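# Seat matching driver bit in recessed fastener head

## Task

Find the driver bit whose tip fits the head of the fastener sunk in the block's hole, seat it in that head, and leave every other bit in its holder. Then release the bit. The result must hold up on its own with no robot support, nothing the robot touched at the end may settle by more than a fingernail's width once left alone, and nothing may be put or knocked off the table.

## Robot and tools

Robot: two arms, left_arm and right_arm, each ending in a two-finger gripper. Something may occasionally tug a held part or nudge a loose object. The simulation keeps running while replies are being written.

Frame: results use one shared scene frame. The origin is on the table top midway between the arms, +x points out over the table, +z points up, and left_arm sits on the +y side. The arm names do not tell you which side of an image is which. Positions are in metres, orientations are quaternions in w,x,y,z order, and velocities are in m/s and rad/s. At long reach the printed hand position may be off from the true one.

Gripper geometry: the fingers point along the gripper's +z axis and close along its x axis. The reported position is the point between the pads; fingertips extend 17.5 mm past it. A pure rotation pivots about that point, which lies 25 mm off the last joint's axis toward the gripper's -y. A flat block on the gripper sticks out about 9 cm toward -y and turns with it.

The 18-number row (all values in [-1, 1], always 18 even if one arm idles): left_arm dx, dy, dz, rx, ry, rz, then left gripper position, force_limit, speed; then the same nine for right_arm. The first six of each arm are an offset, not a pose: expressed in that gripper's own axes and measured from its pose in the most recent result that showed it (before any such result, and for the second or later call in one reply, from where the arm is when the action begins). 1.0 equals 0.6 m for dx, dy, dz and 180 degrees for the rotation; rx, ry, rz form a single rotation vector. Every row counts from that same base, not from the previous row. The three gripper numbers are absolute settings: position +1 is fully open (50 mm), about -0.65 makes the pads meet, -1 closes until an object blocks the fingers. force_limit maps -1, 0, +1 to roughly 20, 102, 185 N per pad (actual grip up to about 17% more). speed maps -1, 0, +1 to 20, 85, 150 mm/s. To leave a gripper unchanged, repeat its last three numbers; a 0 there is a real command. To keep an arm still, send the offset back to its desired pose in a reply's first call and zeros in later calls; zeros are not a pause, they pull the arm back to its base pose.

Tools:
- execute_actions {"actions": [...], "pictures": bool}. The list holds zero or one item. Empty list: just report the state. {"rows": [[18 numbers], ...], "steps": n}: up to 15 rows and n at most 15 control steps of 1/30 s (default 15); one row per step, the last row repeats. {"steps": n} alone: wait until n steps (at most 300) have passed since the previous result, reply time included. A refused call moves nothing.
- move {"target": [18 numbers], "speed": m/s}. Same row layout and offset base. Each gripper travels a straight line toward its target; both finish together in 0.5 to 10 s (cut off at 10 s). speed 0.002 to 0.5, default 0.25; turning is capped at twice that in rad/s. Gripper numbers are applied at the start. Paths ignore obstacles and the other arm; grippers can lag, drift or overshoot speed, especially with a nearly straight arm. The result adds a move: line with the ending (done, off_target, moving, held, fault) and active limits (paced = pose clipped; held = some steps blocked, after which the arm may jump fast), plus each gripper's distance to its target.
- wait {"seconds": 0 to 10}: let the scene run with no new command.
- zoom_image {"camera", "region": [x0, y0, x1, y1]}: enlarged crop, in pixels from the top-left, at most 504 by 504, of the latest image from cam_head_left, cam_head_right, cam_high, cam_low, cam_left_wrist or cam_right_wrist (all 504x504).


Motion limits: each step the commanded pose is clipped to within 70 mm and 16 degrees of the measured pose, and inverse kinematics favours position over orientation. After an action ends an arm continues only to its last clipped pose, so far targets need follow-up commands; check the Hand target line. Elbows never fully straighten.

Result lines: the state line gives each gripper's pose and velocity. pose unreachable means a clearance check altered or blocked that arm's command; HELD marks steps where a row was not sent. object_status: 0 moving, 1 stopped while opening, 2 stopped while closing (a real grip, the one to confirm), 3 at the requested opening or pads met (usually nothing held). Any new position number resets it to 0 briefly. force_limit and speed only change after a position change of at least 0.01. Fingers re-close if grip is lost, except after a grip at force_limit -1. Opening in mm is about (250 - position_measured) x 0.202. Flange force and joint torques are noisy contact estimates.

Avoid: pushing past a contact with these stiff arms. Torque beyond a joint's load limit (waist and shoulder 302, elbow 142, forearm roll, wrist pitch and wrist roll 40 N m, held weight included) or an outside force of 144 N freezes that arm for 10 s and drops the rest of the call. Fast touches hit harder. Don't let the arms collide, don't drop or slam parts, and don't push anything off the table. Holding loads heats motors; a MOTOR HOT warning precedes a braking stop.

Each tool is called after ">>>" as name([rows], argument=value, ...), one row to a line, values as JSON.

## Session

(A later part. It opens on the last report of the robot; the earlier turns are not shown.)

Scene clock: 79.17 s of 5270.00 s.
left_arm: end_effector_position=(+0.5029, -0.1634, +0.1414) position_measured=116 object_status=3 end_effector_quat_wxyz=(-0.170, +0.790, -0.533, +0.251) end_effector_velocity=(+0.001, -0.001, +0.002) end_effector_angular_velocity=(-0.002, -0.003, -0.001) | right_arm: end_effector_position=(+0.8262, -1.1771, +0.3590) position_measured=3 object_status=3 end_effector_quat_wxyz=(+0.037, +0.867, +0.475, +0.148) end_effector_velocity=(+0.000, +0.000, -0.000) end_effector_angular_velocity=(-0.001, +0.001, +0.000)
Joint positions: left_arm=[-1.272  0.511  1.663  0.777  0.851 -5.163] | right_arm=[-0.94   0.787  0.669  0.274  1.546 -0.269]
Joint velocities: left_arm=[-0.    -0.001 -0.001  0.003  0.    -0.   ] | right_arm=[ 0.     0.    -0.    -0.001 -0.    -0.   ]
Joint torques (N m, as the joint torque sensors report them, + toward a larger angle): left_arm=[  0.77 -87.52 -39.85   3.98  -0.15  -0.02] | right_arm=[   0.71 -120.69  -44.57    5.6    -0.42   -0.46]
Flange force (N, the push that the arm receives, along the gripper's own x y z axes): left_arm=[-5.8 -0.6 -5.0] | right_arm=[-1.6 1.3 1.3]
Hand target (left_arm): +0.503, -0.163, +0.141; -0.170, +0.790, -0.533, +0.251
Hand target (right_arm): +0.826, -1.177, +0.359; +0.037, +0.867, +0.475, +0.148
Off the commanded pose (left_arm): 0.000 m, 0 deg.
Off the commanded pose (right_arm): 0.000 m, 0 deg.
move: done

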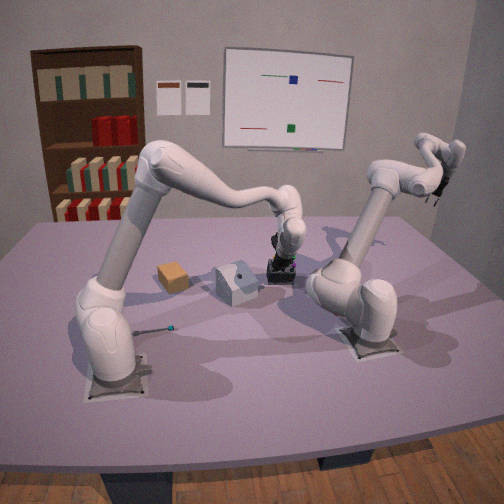

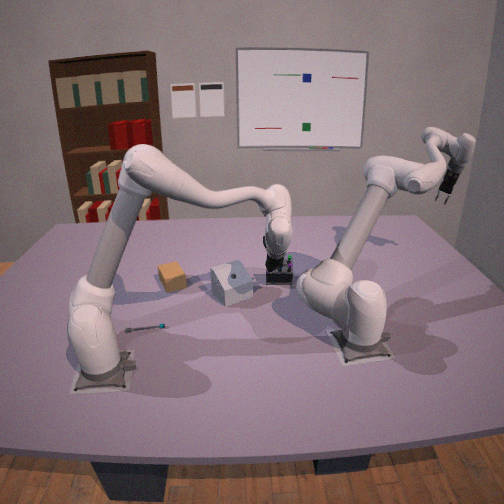

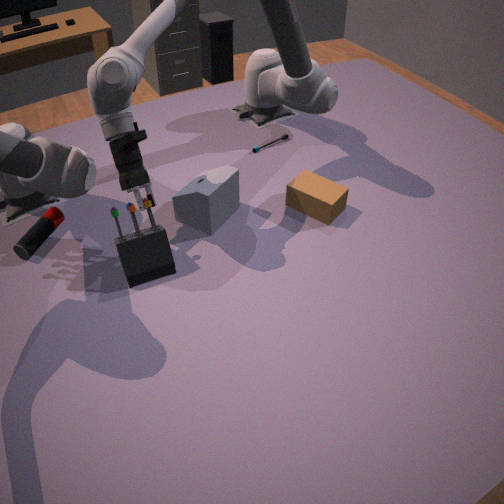

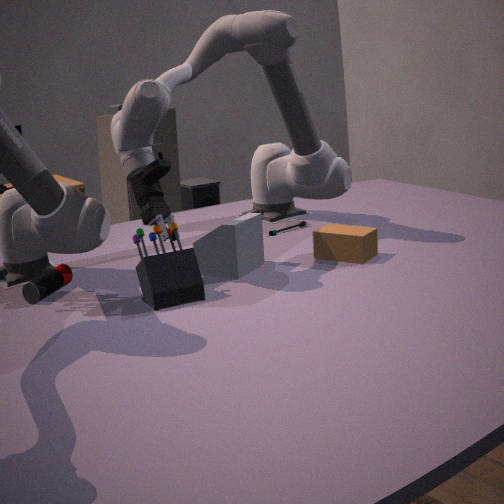

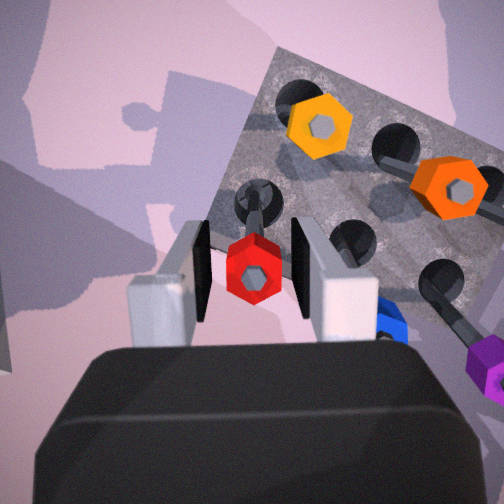

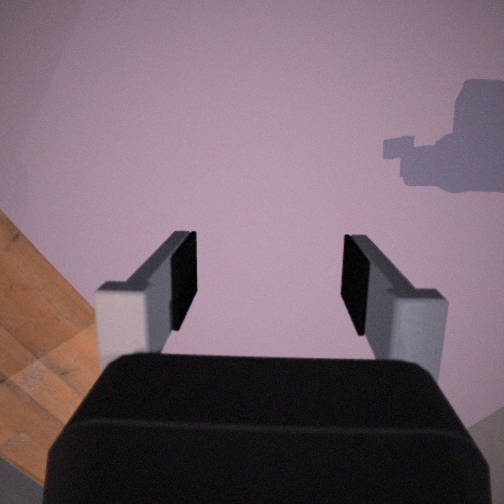

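>>> move(target=[0.001,0,0.007,0,0,0,0.25,0,0,0,0,0,0,0,0,1,0,0], speed=0.03)

>>> move(target=[0,0,0,0,0,0,-1,-0.4,-0.5,0,0,0,0,0,0,1,0,0])

>>> move(target=[0.007,-0.018,-0.2,0,0,0,-1,-0.4,-0.5,0,0,0,0,0,0,1,0,0], speed=0.05)

>>> zoom_image(camera="cam_left_wrist", region=[205,150,305,250])

Scene clock: 84.33 s of 5270.00 s.
left_arm: end_effector_position=(+0.5055, -0.1640, +0.1382) position_measured=116 object_status=3 end_effector_quat_wxyz=(-0.170, +0.790, -0.533, +0.251) end_effector_velocity=(-0.000, -0.000, +0.000) end_effector_angular_velocity=(-0.000, -0.000, -0.001) | right_arm: end_effector_position=(+0.8262, -1.1771, +0.3590) position_measured=3 object_status=3 end_effector_quat_wxyz=(+0.037, +0.867, +0.475, +0.148) end_effector_velocity=(-0.001, -0.001, +0.000) end_effector_angular_velocity=(-0.001, +0.001, -0.001)
Joint positions: left_arm=[-1.27   0.516  1.662  0.779  0.847 -5.164] | right_arm=[-0.94   0.787  0.669  0.274  1.546 -0.269]
Joint velocities: left_arm=[-0.001 -0.     0.     0.    -0.    -0.   ] | right_arm=[-0.001 -0.    -0.    -0.001  0.    -0.   ]
Joint torques (N m, as the joint torque sensors report them, + toward a larger angle): left_arm=[ -1.06 -91.37 -39.41   3.56  -0.35  -0.06] | right_arm=[   0.96 -119.68  -44.38    5.16   -0.72   -0.48]
Flange force (N, the push that the arm receives, along the gripper's own x y z axes): left_arm=[-1.4 -0.4 1.3] | right_arm=[-0.1 0.2 0.4]
Hand target (left_arm): +0.506, -0.164, +0.138; -0.170, +0.790, -0.533, +0.251
Hand target (right_arm): +0.826, -1.177, +0.359; +0.037, +0.867, +0.475, +0.148
Off the commanded pose (left_arm): 0.000 m, 0 deg.
Off the commanded pose (right_arm): 0.000 m, 0 deg.
After step 90, 1.47 s passed at rest.
move: done

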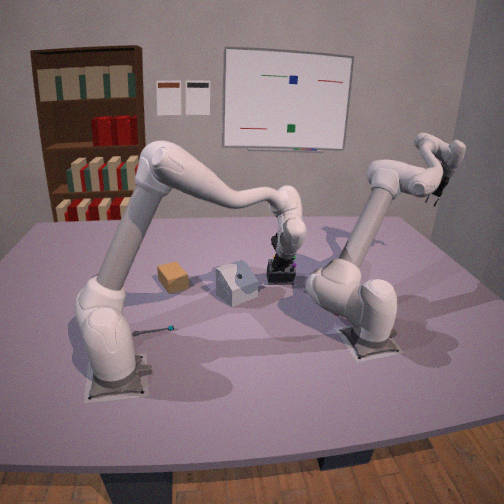

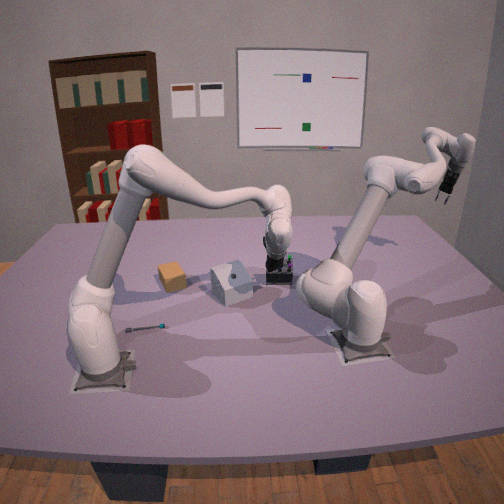

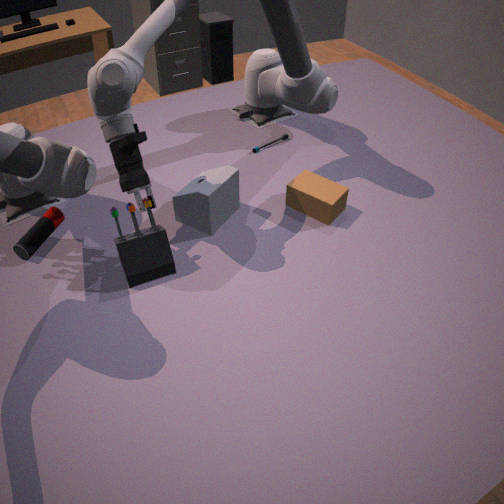

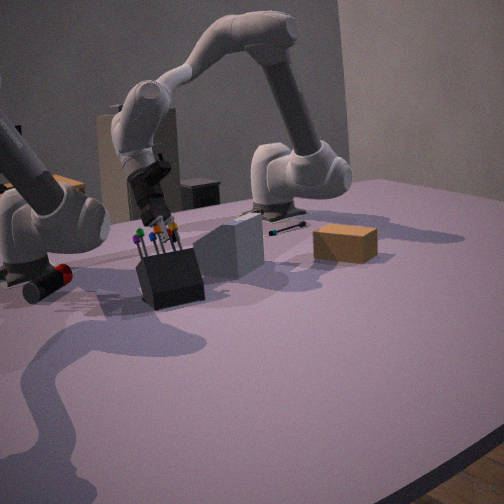

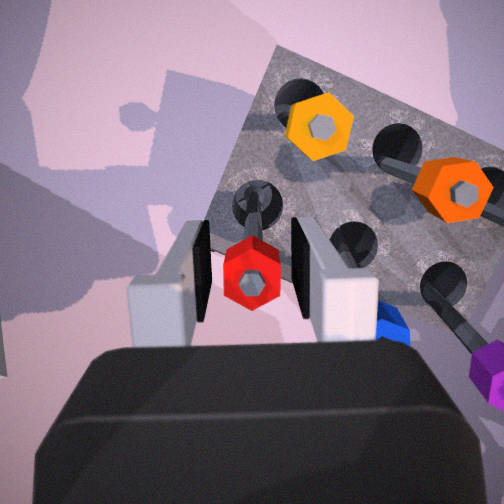

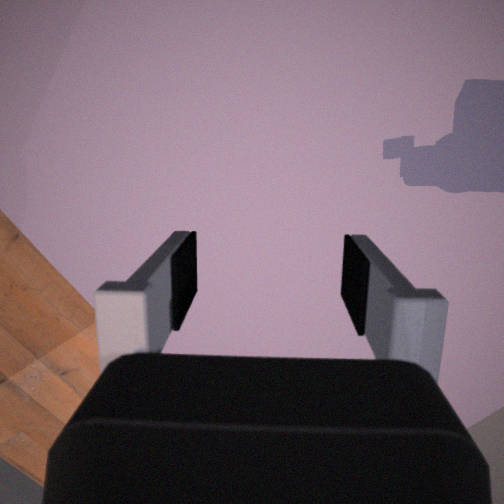

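Scene clock: 84.83 s of 5270.00 s.
left_arm: end_effector_position=(+0.5055, -0.1640, +0.1382) position_measured=174 object_status=2 end_effector_quat_wxyz=(-0.170, +0.790, -0.533, +0.251) end_effector_velocity=(+0.001, -0.000, +0.001) end_effector_angular_velocity=(-0.003, -0.001, +0.002) | right_arm: end_effector_position=(+0.8262, -1.1771, +0.3590) position_measured=3 object_status=3 end_effector_quat_wxyz=(+0.037, +0.867, +0.475, +0.148) end_effector_velocity=(+0.002, +0.002, -0.000) end_effector_angular_velocity=(+0.001, -0.000, +0.002)
Joint positions: left_arm=[-1.27   0.516  1.662  0.78   0.846 -5.164] | right_arm=[-0.94   0.787  0.669  0.274  1.546 -0.269]
Joint velocities: left_arm=[ 0.001 -0.001 -0.001  0.     0.    -0.002] | right_arm=[ 0.002  0.001 -0.     0.001 -0.    -0.   ]
Joint torques (N m, as the joint torque sensors report them, + toward a larger angle): left_arm=[  1.2  -88.56 -39.38   3.86   0.36  -0.28] | right_arm=[  -1.25 -120.91  -44.46    5.22   -0.19   -0.43]
Flange force (N, the push that the arm receives, along the gripper's own x y z axes): left_arm=[-4.0 0.1 -3.2] | right_arm=[1.6 2.4 2.3]
Hand target (left_arm): +0.506, -0.164, +0.138; -0.170, +0.790, -0.533, +0.251
Hand target (right_arm): +0.826, -1.177, +0.359; +0.037, +0.867, +0.475, +0.148
Off the commanded pose (left_arm): 0.000 m, 0 deg.
Off the commanded pose (right_arm): 0.000 m, 0 deg.
move: done

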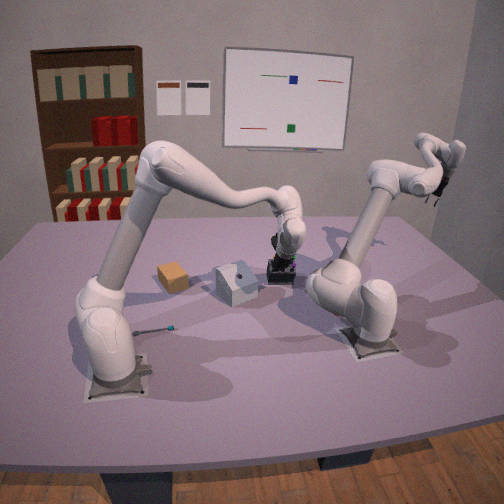

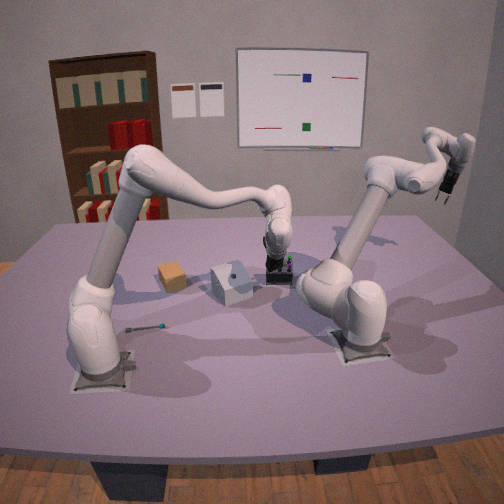

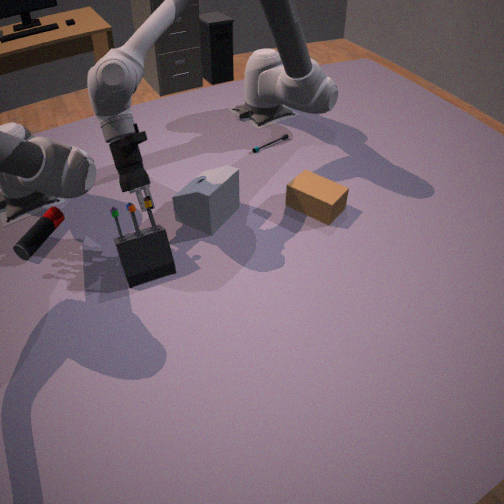

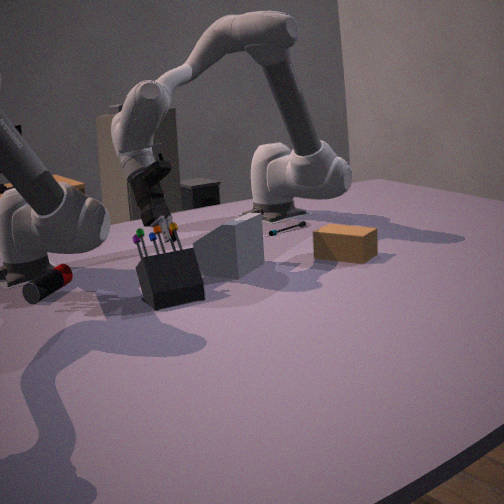

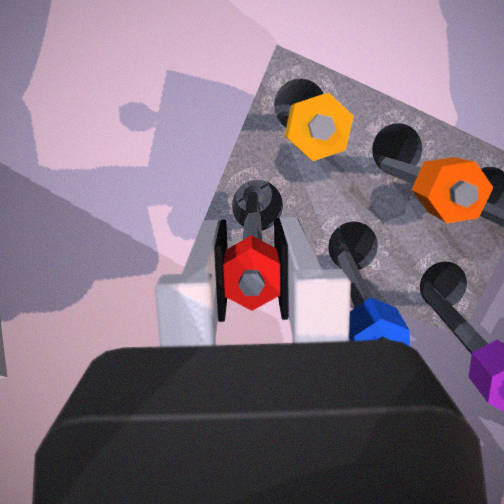

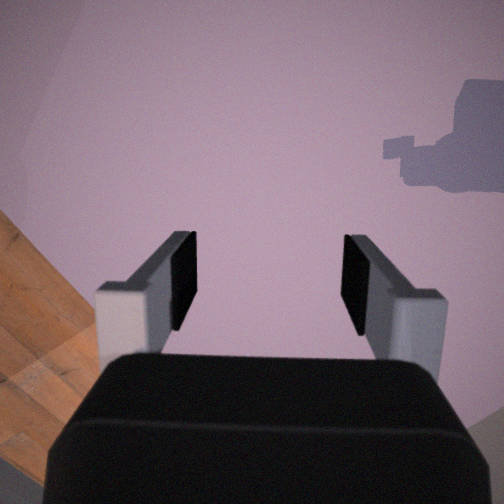

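Scene clock: 87.47 s of 5270.00 s.
left_arm: end_effector_position=(+0.4455, -0.1638, +0.2427) position_measured=174 object_status=2 end_effector_quat_wxyz=(-0.170, +0.790, -0.533, +0.251) end_effector_velocity=(+0.001, -0.001, +0.001) end_effector_angular_velocity=(-0.001, -0.002, -0.000) | right_arm: end_effector_position=(+0.8262, -1.1771, +0.3590) position_measured=3 object_status=3 end_effector_quat_wxyz=(+0.037, +0.867, +0.475, +0.148) end_effector_velocity=(-0.000, -0.000, +0.000) end_effector_angular_velocity=(-0.000, +0.000, -0.001)
Joint positions: left_arm=[-1.343  0.394  1.635  0.702  0.999 -5.097] | right_arm=[-0.94   0.787  0.669  0.274  1.546 -0.269]
Joint velocities: left_arm=[ 0.001  0.    -0.002  0.002  0.     0.001] | right_arm=[-0.    -0.     0.    -0.001 -0.     0.   ]
Joint torques (N m, as the joint torque sensors report them, + toward a larger angle): left_arm=[ -0.59 -80.41 -43.36   4.4   -0.15   0.18] | right_arm=[  -0.47 -122.67  -44.2     5.5    -0.6    -0.45]
Flange force (N, the push that the arm receives, along the gripper's own x y z axes): left_arm=[-6.3 0.5 0.6] | right_arm=[-2.2 8.9 0.9]
Hand target (left_arm): +0.445, -0.164, +0.243; -0.170, +0.790, -0.533, +0.251
Hand target (right_arm): +0.826, -1.177, +0.359; +0.037, +0.867, +0.475, +0.148
Off the commanded pose (left_arm): 0.000 m, 0 deg.
Off the commanded pose (right_arm): 0.000 m, 0 deg.
move: done

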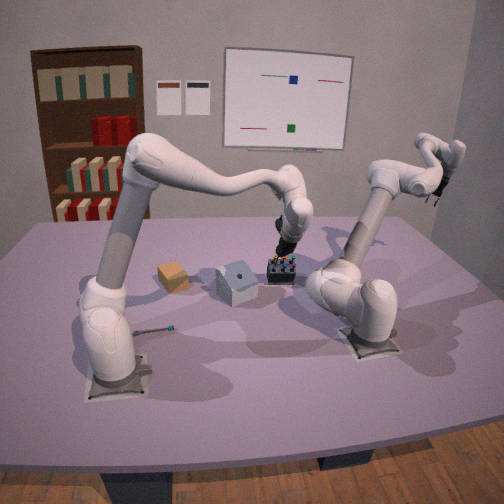

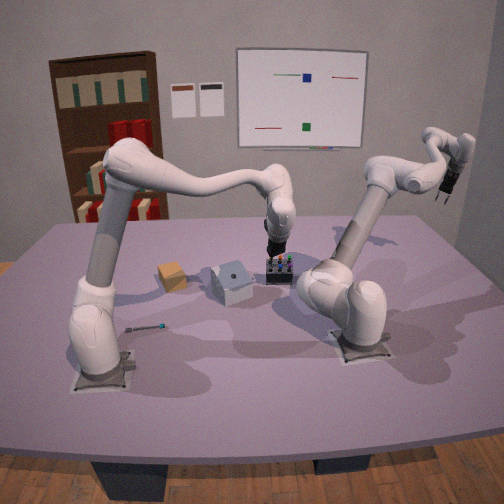

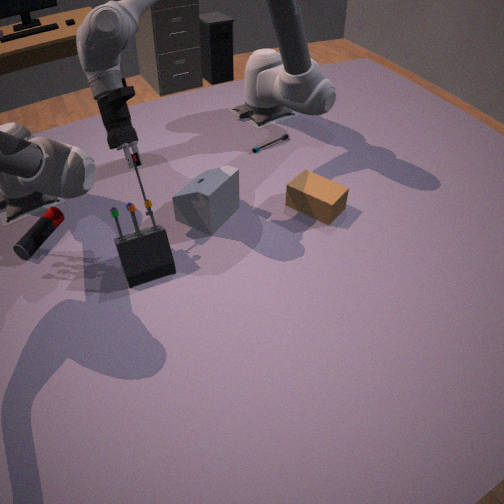

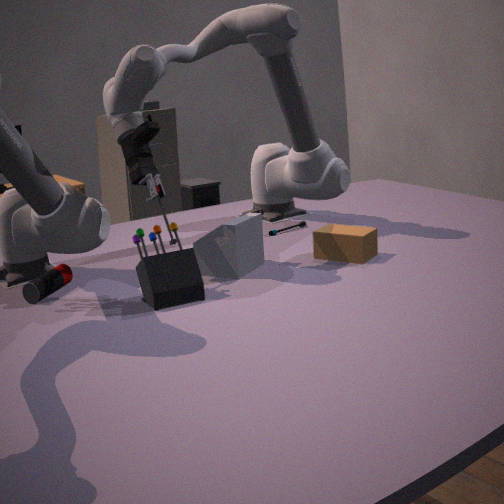

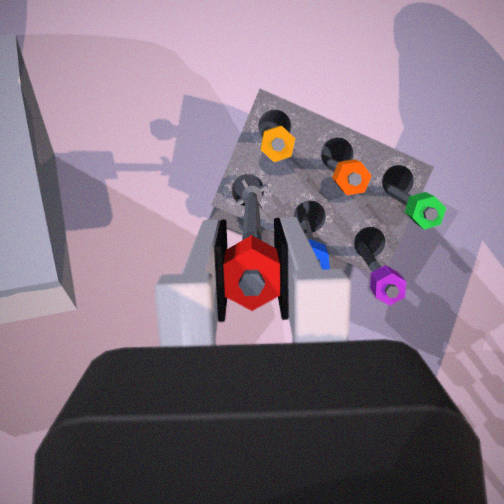

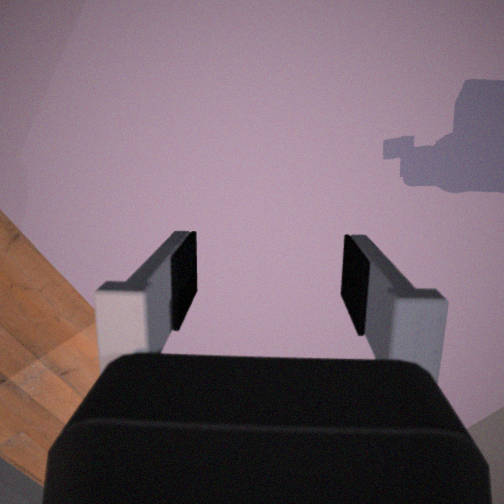

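Region (205, 150, 305, 250) of cam_left_wrist's 504x504 image, scaled by 5.040, with more detail than that image has.

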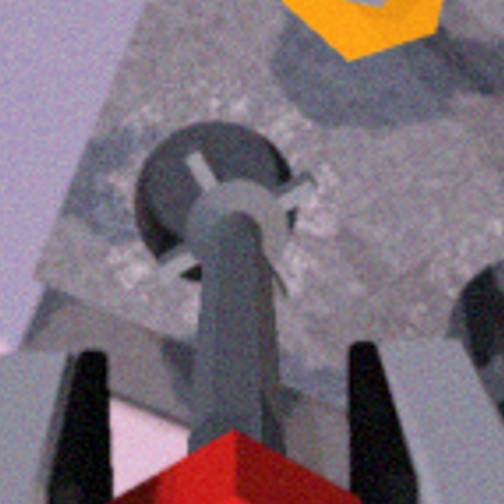

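>>> move(target=[0,0,-0.117,0,0,0,-1,-0.4,-0.5,0,0,0,0,0,0,1,0,0], speed=0.15)

>>> move(target=[-0.224,-0.028,-0.027,-0.021,-0.095,0.047,-1,-0.4,-0.5,0,0,0,0,0,0,1,0,0], speed=0.15)

>>> zoom_image(camera="cam_left_wrist", region=[205,140,305,240])

Scene clock: 98.10 s of 5270.00 s.
left_arm: end_effector_position=(+0.4048, -0.1638, +0.3000) position_measured=174 object_status=2 end_effector_quat_wxyz=(-0.170, +0.790, -0.533, +0.251) end_effector_velocity=(-0.000, -0.001, +0.001) end_effector_angular_velocity=(-0.002, +0.000, -0.000) | right_arm: end_effector_position=(+0.8262, -1.1771, +0.3590) position_measured=3 object_status=3 end_effector_quat_wxyz=(+0.037, +0.867, +0.475, +0.148) end_effector_velocity=(+0.000, +0.001, +0.000) end_effector_angular_velocity=(+0.000, +0.000, +0.001)
Joint positions: left_arm=[-1.396  0.335  1.609  0.67   1.096 -5.077] | right_arm=[-0.94   0.787  0.669  0.274  1.546 -0.269]
Joint velocities: left_arm=[-0.    -0.    -0.001 -0.001 -0.    -0.   ] | right_arm=[ 0.001 -0.001  0.001 -0.     0.     0.   ]
Joint torques (N m, as the joint torque sensors report them, + toward a larger angle): left_arm=[  1.56 -76.51 -44.74   4.85  -0.44  -0.09] | right_arm=[  -2.22 -121.64  -44.65    5.33   -0.48   -0.57]
Flange force (N, the push that the arm receives, along the gripper's own x y z axes): left_arm=[-6.3 1.9 -2.1] | right_arm=[1.7 3.9 2.1]
Hand target (left_arm): +0.405, -0.164, +0.300; -0.170, +0.790, -0.533, +0.251
Hand target (right_arm): +0.826, -1.177, +0.359; +0.037, +0.867, +0.475, +0.148
Off the commanded pose (left_arm): 0.000 m, 0 deg.
Off the commanded pose (right_arm): 0.000 m, 0 deg.
After step 90, 6.87 s passed at rest.
move: done

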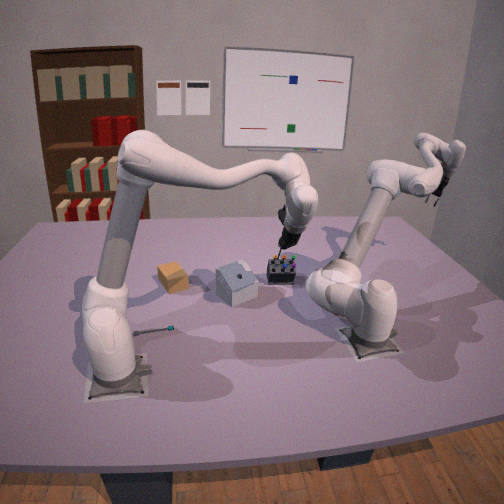

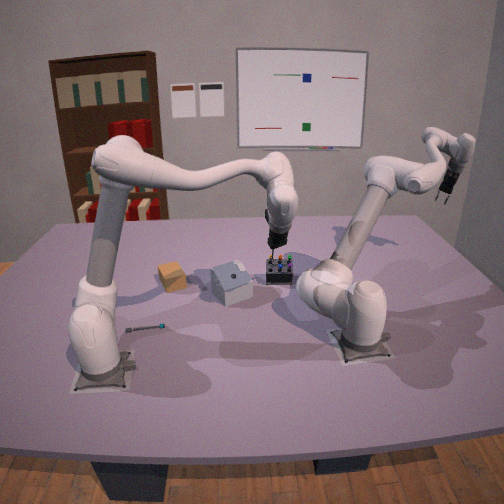

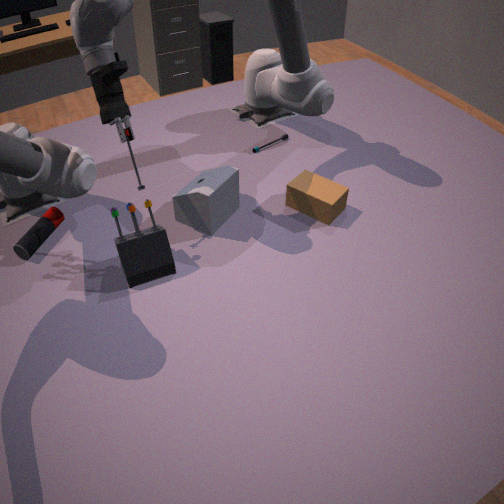

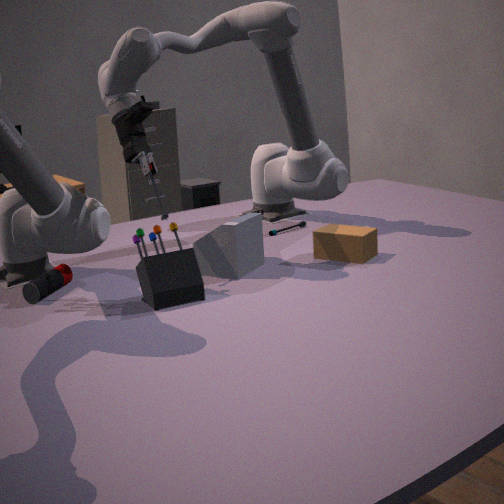

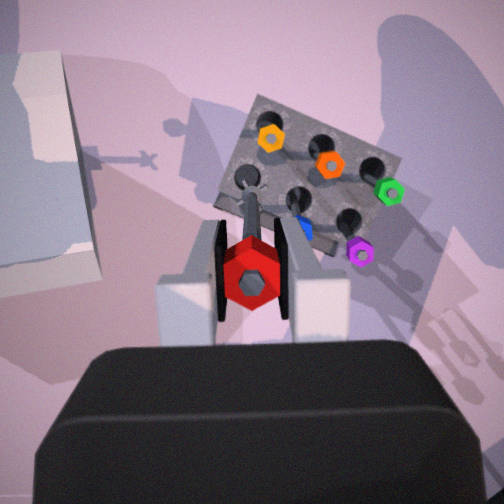

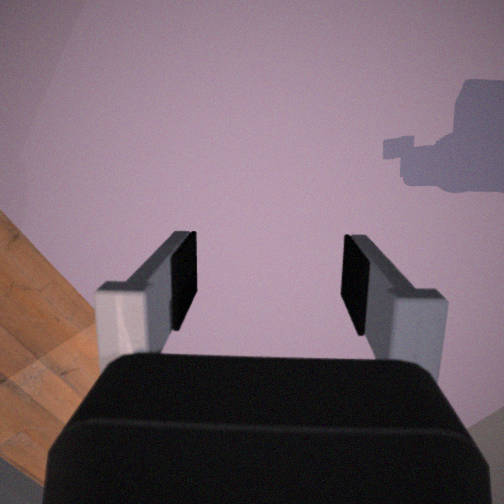

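Scene clock: 99.53 s of 5270.00 s.
left_arm: end_effector_position=(+0.3672, -0.0328, +0.2932) position_measured=174 object_status=2 end_effector_quat_wxyz=(-0.240, +0.782, -0.566, +0.101) end_effector_velocity=(+0.001, -0.000, +0.002) end_effector_angular_velocity=(-0.002, -0.001, -0.001) | right_arm: end_effector_position=(+0.8262, -1.1771, +0.3590) position_measured=3 object_status=3 end_effector_quat_wxyz=(+0.037, +0.867, +0.475, +0.148) end_effector_velocity=(-0.001, -0.001, +0.000) end_effector_angular_velocity=(+0.000, +0.001, -0.001)
Joint positions: left_arm=[-1.363  0.255  1.698  0.528  1.343 -4.856] | right_arm=[-0.94   0.787  0.669  0.274  1.546 -0.269]
Joint velocities: left_arm=[ 0.001 -0.001 -0.002  0.    -0.     0.002] | right_arm=[-0.001 -0.     0.    -0.     0.001 -0.   ]
Joint torques (N m, as the joint torque sensors report them, + toward a larger angle): left_arm=[ -0.9  -66.01 -42.56   4.73   0.56   0.06] | right_arm=[  -1.92 -122.16  -44.52    5.08   -0.7    -0.86]
Flange force (N, the push that the arm receives, along the gripper's own x y z axes): left_arm=[-5.9 -0.6 1.4] | right_arm=[0.8 6.7 1.4]
Hand target (left_arm): +0.367, -0.033, +0.293; -0.240, +0.782, -0.566, +0.101
Hand target (right_arm): +0.826, -1.177, +0.359; +0.037, +0.867, +0.475, +0.148
Off the commanded pose (left_arm): 0.000 m, 0 deg.
Off the commanded pose (right_arm): 0.000 m, 0 deg.
move: done

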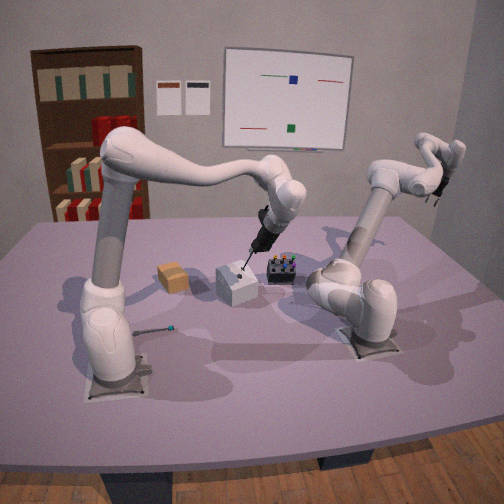

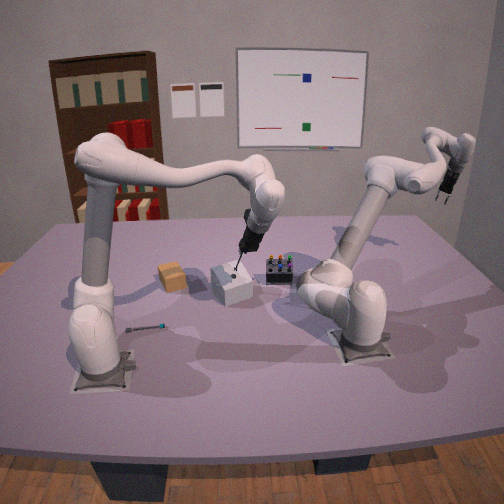

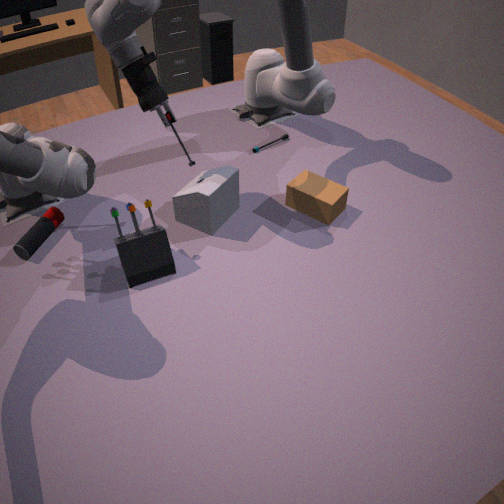

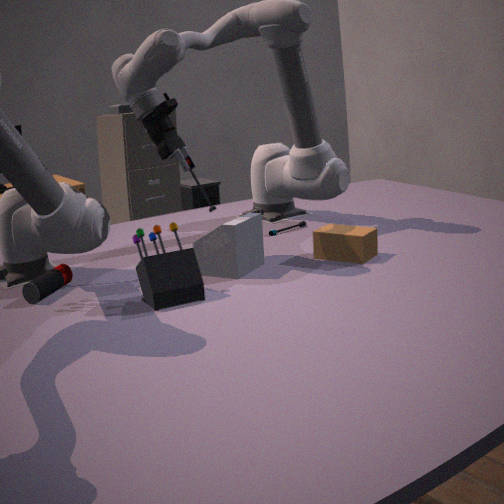

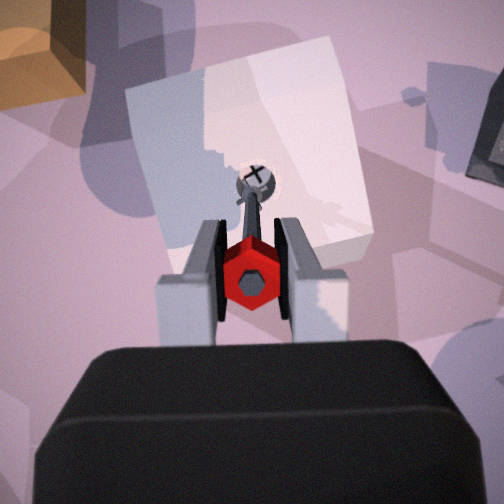

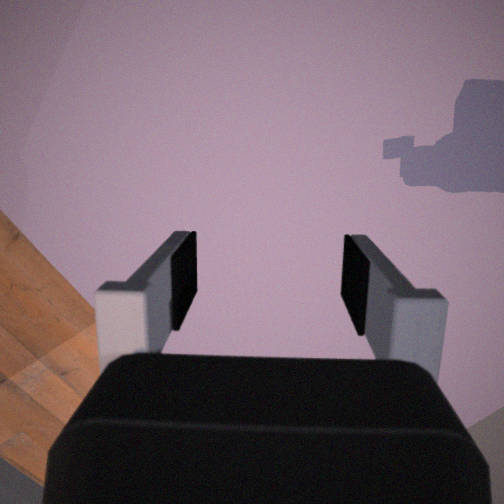

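Region (205, 140, 305, 240) of cam_left_wrist's 504x504 image, scaled by 5.040, with more detail than that image has.

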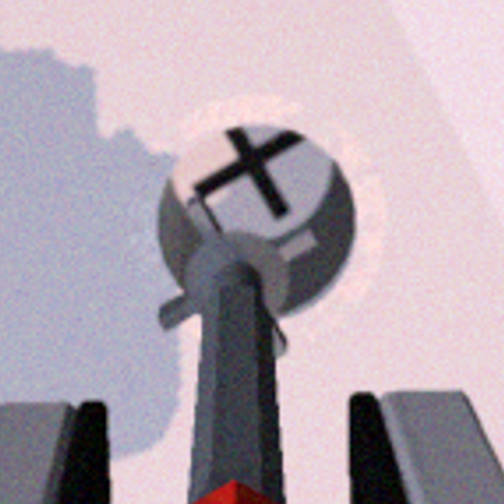

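>>> move(target=[0.004,0,0.075,0,0,0,-1,-0.4,-0.5,0,0,0,0,0,0,1,0,0], speed=0.05)

>>> zoom_image(camera="cam_left_wrist", region=[205,140,305,240])

Scene clock: 103.97 s of 5270.00 s.
left_arm: end_effector_position=(+0.3873, -0.0234, +0.2539) position_measured=174 object_status=2 end_effector_quat_wxyz=(-0.240, +0.782, -0.566, +0.101) end_effector_velocity=(+0.000, -0.000, -0.001) end_effector_angular_velocity=(-0.001, -0.000, +0.001) | right_arm: end_effector_position=(+0.8262, -1.1771, +0.3590) position_measured=3 object_status=3 end_effector_quat_wxyz=(+0.037, +0.867, +0.475, +0.148) end_effector_velocity=(+0.000, +0.000, -0.000) end_effector_angular_velocity=(+0.001, +0.000, +0.000)
Joint positions: left_arm=[-1.33   0.28   1.742  0.544  1.269 -4.865] | right_arm=[-0.94   0.787  0.669  0.274  1.546 -0.269]
Joint velocities: left_arm=[-0.     0.001 -0.     0.    -0.001 -0.002] | right_arm=[ 0.    -0.     0.001  0.     0.    -0.   ]
Joint torques (N m, as the joint torque sensors report them, + toward a larger angle): left_arm=[  1.28 -68.84 -41.04   4.83   0.51   0.  ] | right_arm=[  -0.75 -121.39  -44.42    5.49   -0.4    -0.71]
Flange force (N, the push that the arm receives, along the gripper's own x y z axes): left_arm=[-2.7 1.8 -0.8] | right_arm=[0.6 4.2 1.7]
Hand target (left_arm): +0.387, -0.023, +0.254; -0.240, +0.782, -0.566, +0.101
Hand target (right_arm): +0.826, -1.177, +0.359; +0.037, +0.867, +0.475, +0.148
Off the commanded pose (left_arm): 0.000 m, 0 deg.
Off the commanded pose (right_arm): 0.000 m, 0 deg.
After step 90, 0.30 s passed at rest.
move: done

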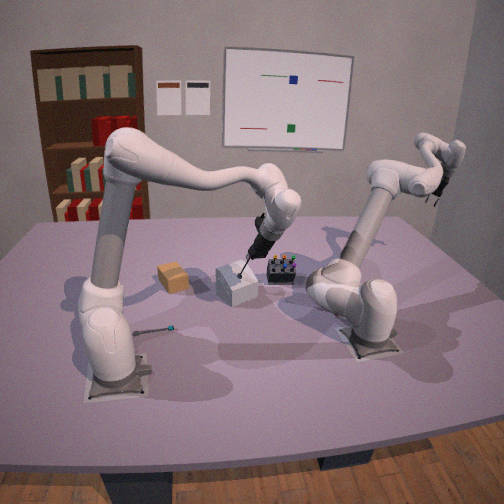

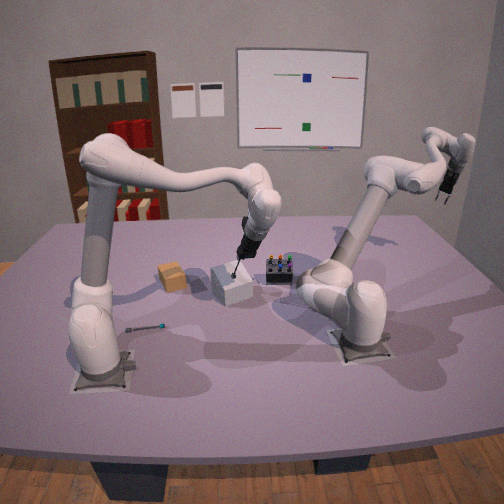

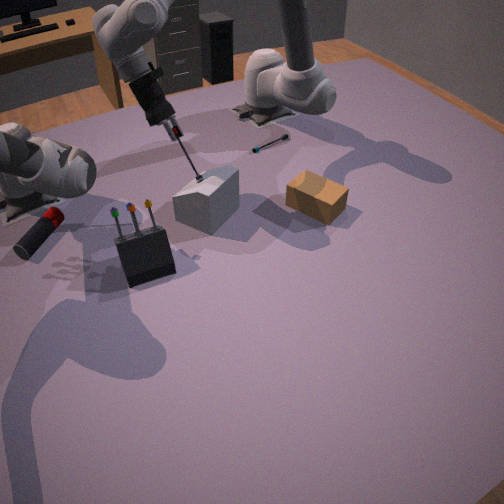

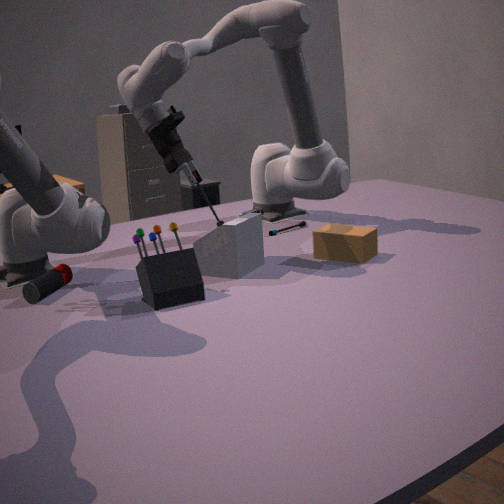

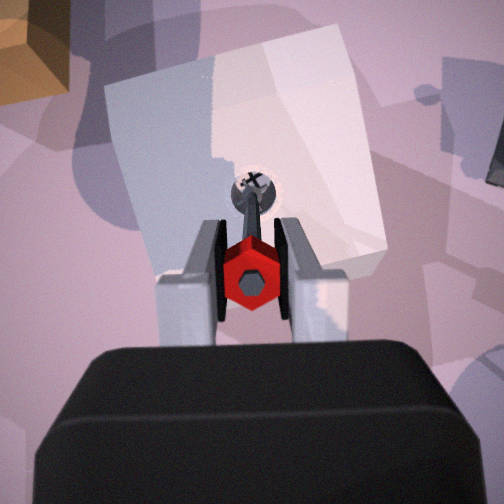

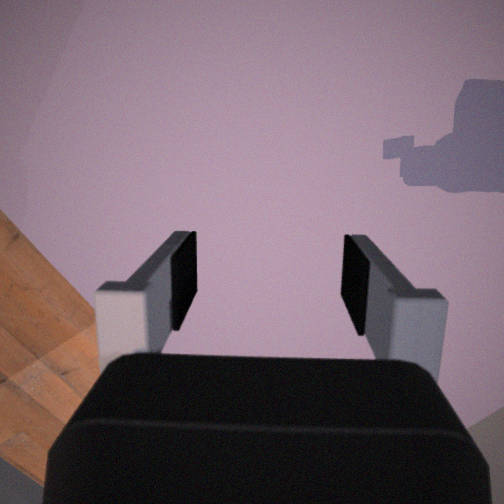

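Region (205, 140, 305, 240) of cam_left_wrist's 504x504 image, scaled by 5.040, with more detail than that image has.

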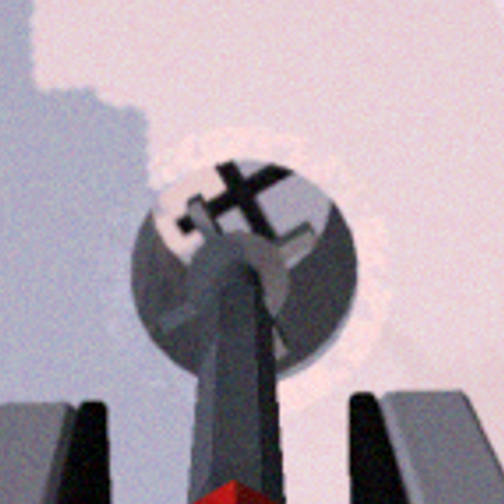

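>>> move(target=[0.001,0.0015,0.075,0,0,0,-1,-0.4,-0.5,0,0,0,0,0,0,1,0,0], speed=0.03)

>>> zoom_image(camera="cam_left_wrist", region=[215,160,290,235])

Scene clock: 109.57 s of 5270.00 s.
left_arm: end_effector_position=(+0.4061, -0.0125, +0.2145) position_measured=174 object_status=2 end_effector_quat_wxyz=(-0.240, +0.782, -0.566, +0.100) end_effector_velocity=(+0.000, +0.000, +0.001) end_effector_angular_velocity=(+0.000, -0.001, +0.000) | right_arm: end_effector_position=(+0.8262, -1.1771, +0.3590) position_measured=3 object_status=3 end_effector_quat_wxyz=(+0.037, +0.867, +0.475, +0.148) end_effector_velocity=(-0.001, -0.001, +0.000) end_effector_angular_velocity=(-0.000, -0.000, -0.002)
Joint positions: left_arm=[-1.298  0.307  1.785  0.563  1.195 -4.879] | right_arm=[-0.94   0.787  0.669  0.274  1.546 -0.269]
Joint velocities: left_arm=[ 0.    -0.001 -0.     0.001  0.001 -0.   ] | right_arm=[-0.001  0.    -0.    -0.     0.     0.   ]
Joint torques (N m, as the joint torque sensors report them, + toward a larger angle): left_arm=[  1.81 -73.34 -41.07   4.66   0.49  -0.07] | right_arm=[  -1.59 -121.24  -44.68    5.23   -0.53   -0.6 ]
Flange force (N, the push that the arm receives, along the gripper's own x y z axes): left_arm=[-0.8 3.6 1.1] | right_arm=[0.2 3.2 1.8]
Hand target (left_arm): +0.406, -0.012, +0.215; -0.240, +0.782, -0.566, +0.101
Hand target (right_arm): +0.826, -1.177, +0.359; +0.037, +0.867, +0.475, +0.148
Off the commanded pose (left_arm): 0.000 m, 0 deg.
Off the commanded pose (right_arm): 0.000 m, 0 deg.
After step 90, 0.87 s passed at rest.
move: done

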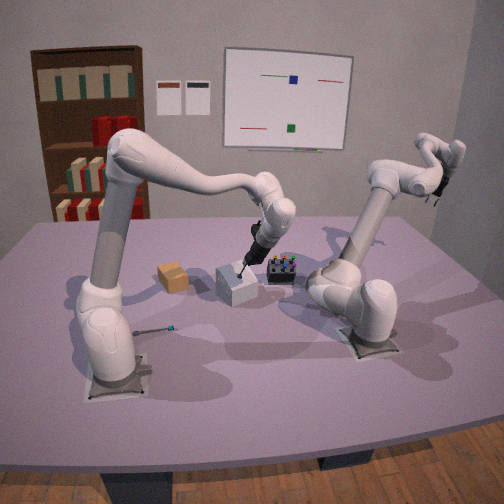

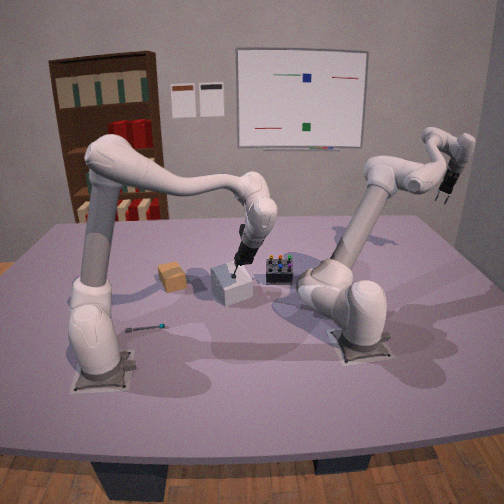

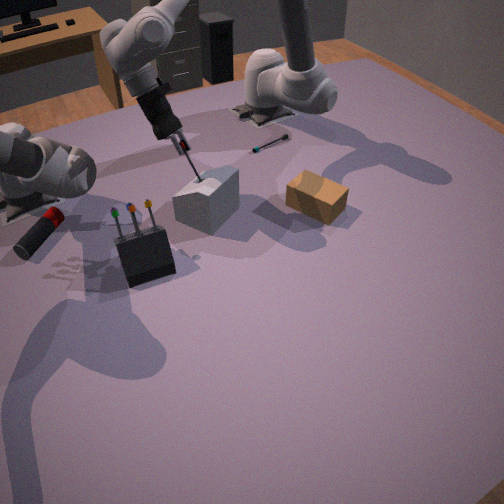

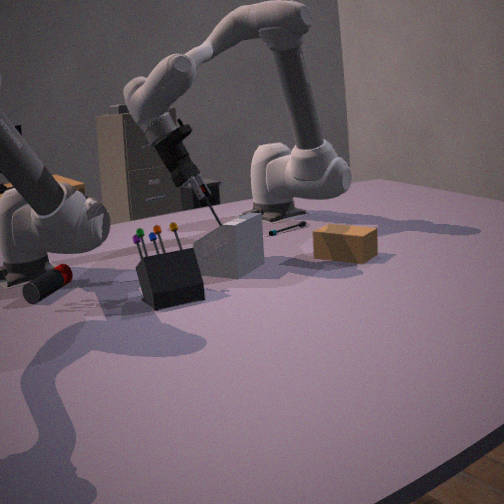

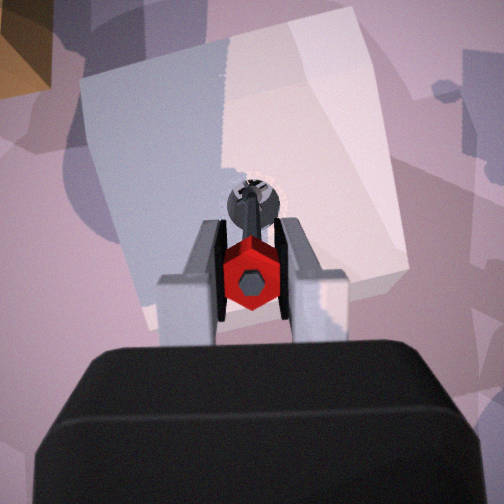

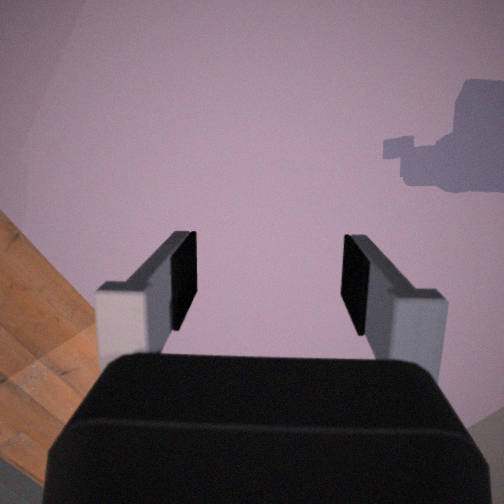

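Region (215, 160, 290, 235) of cam_left_wrist's 504x504 image, scaled by 6.720, with more detail than that image has.

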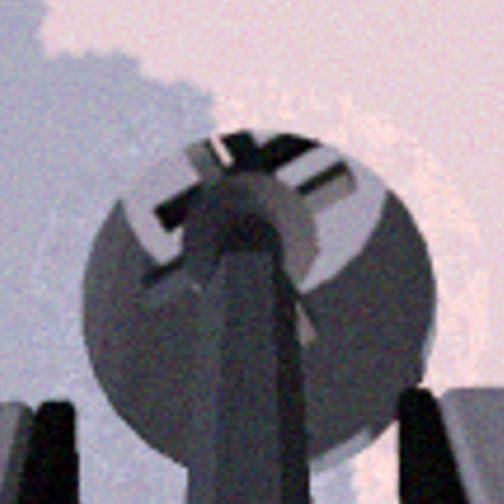

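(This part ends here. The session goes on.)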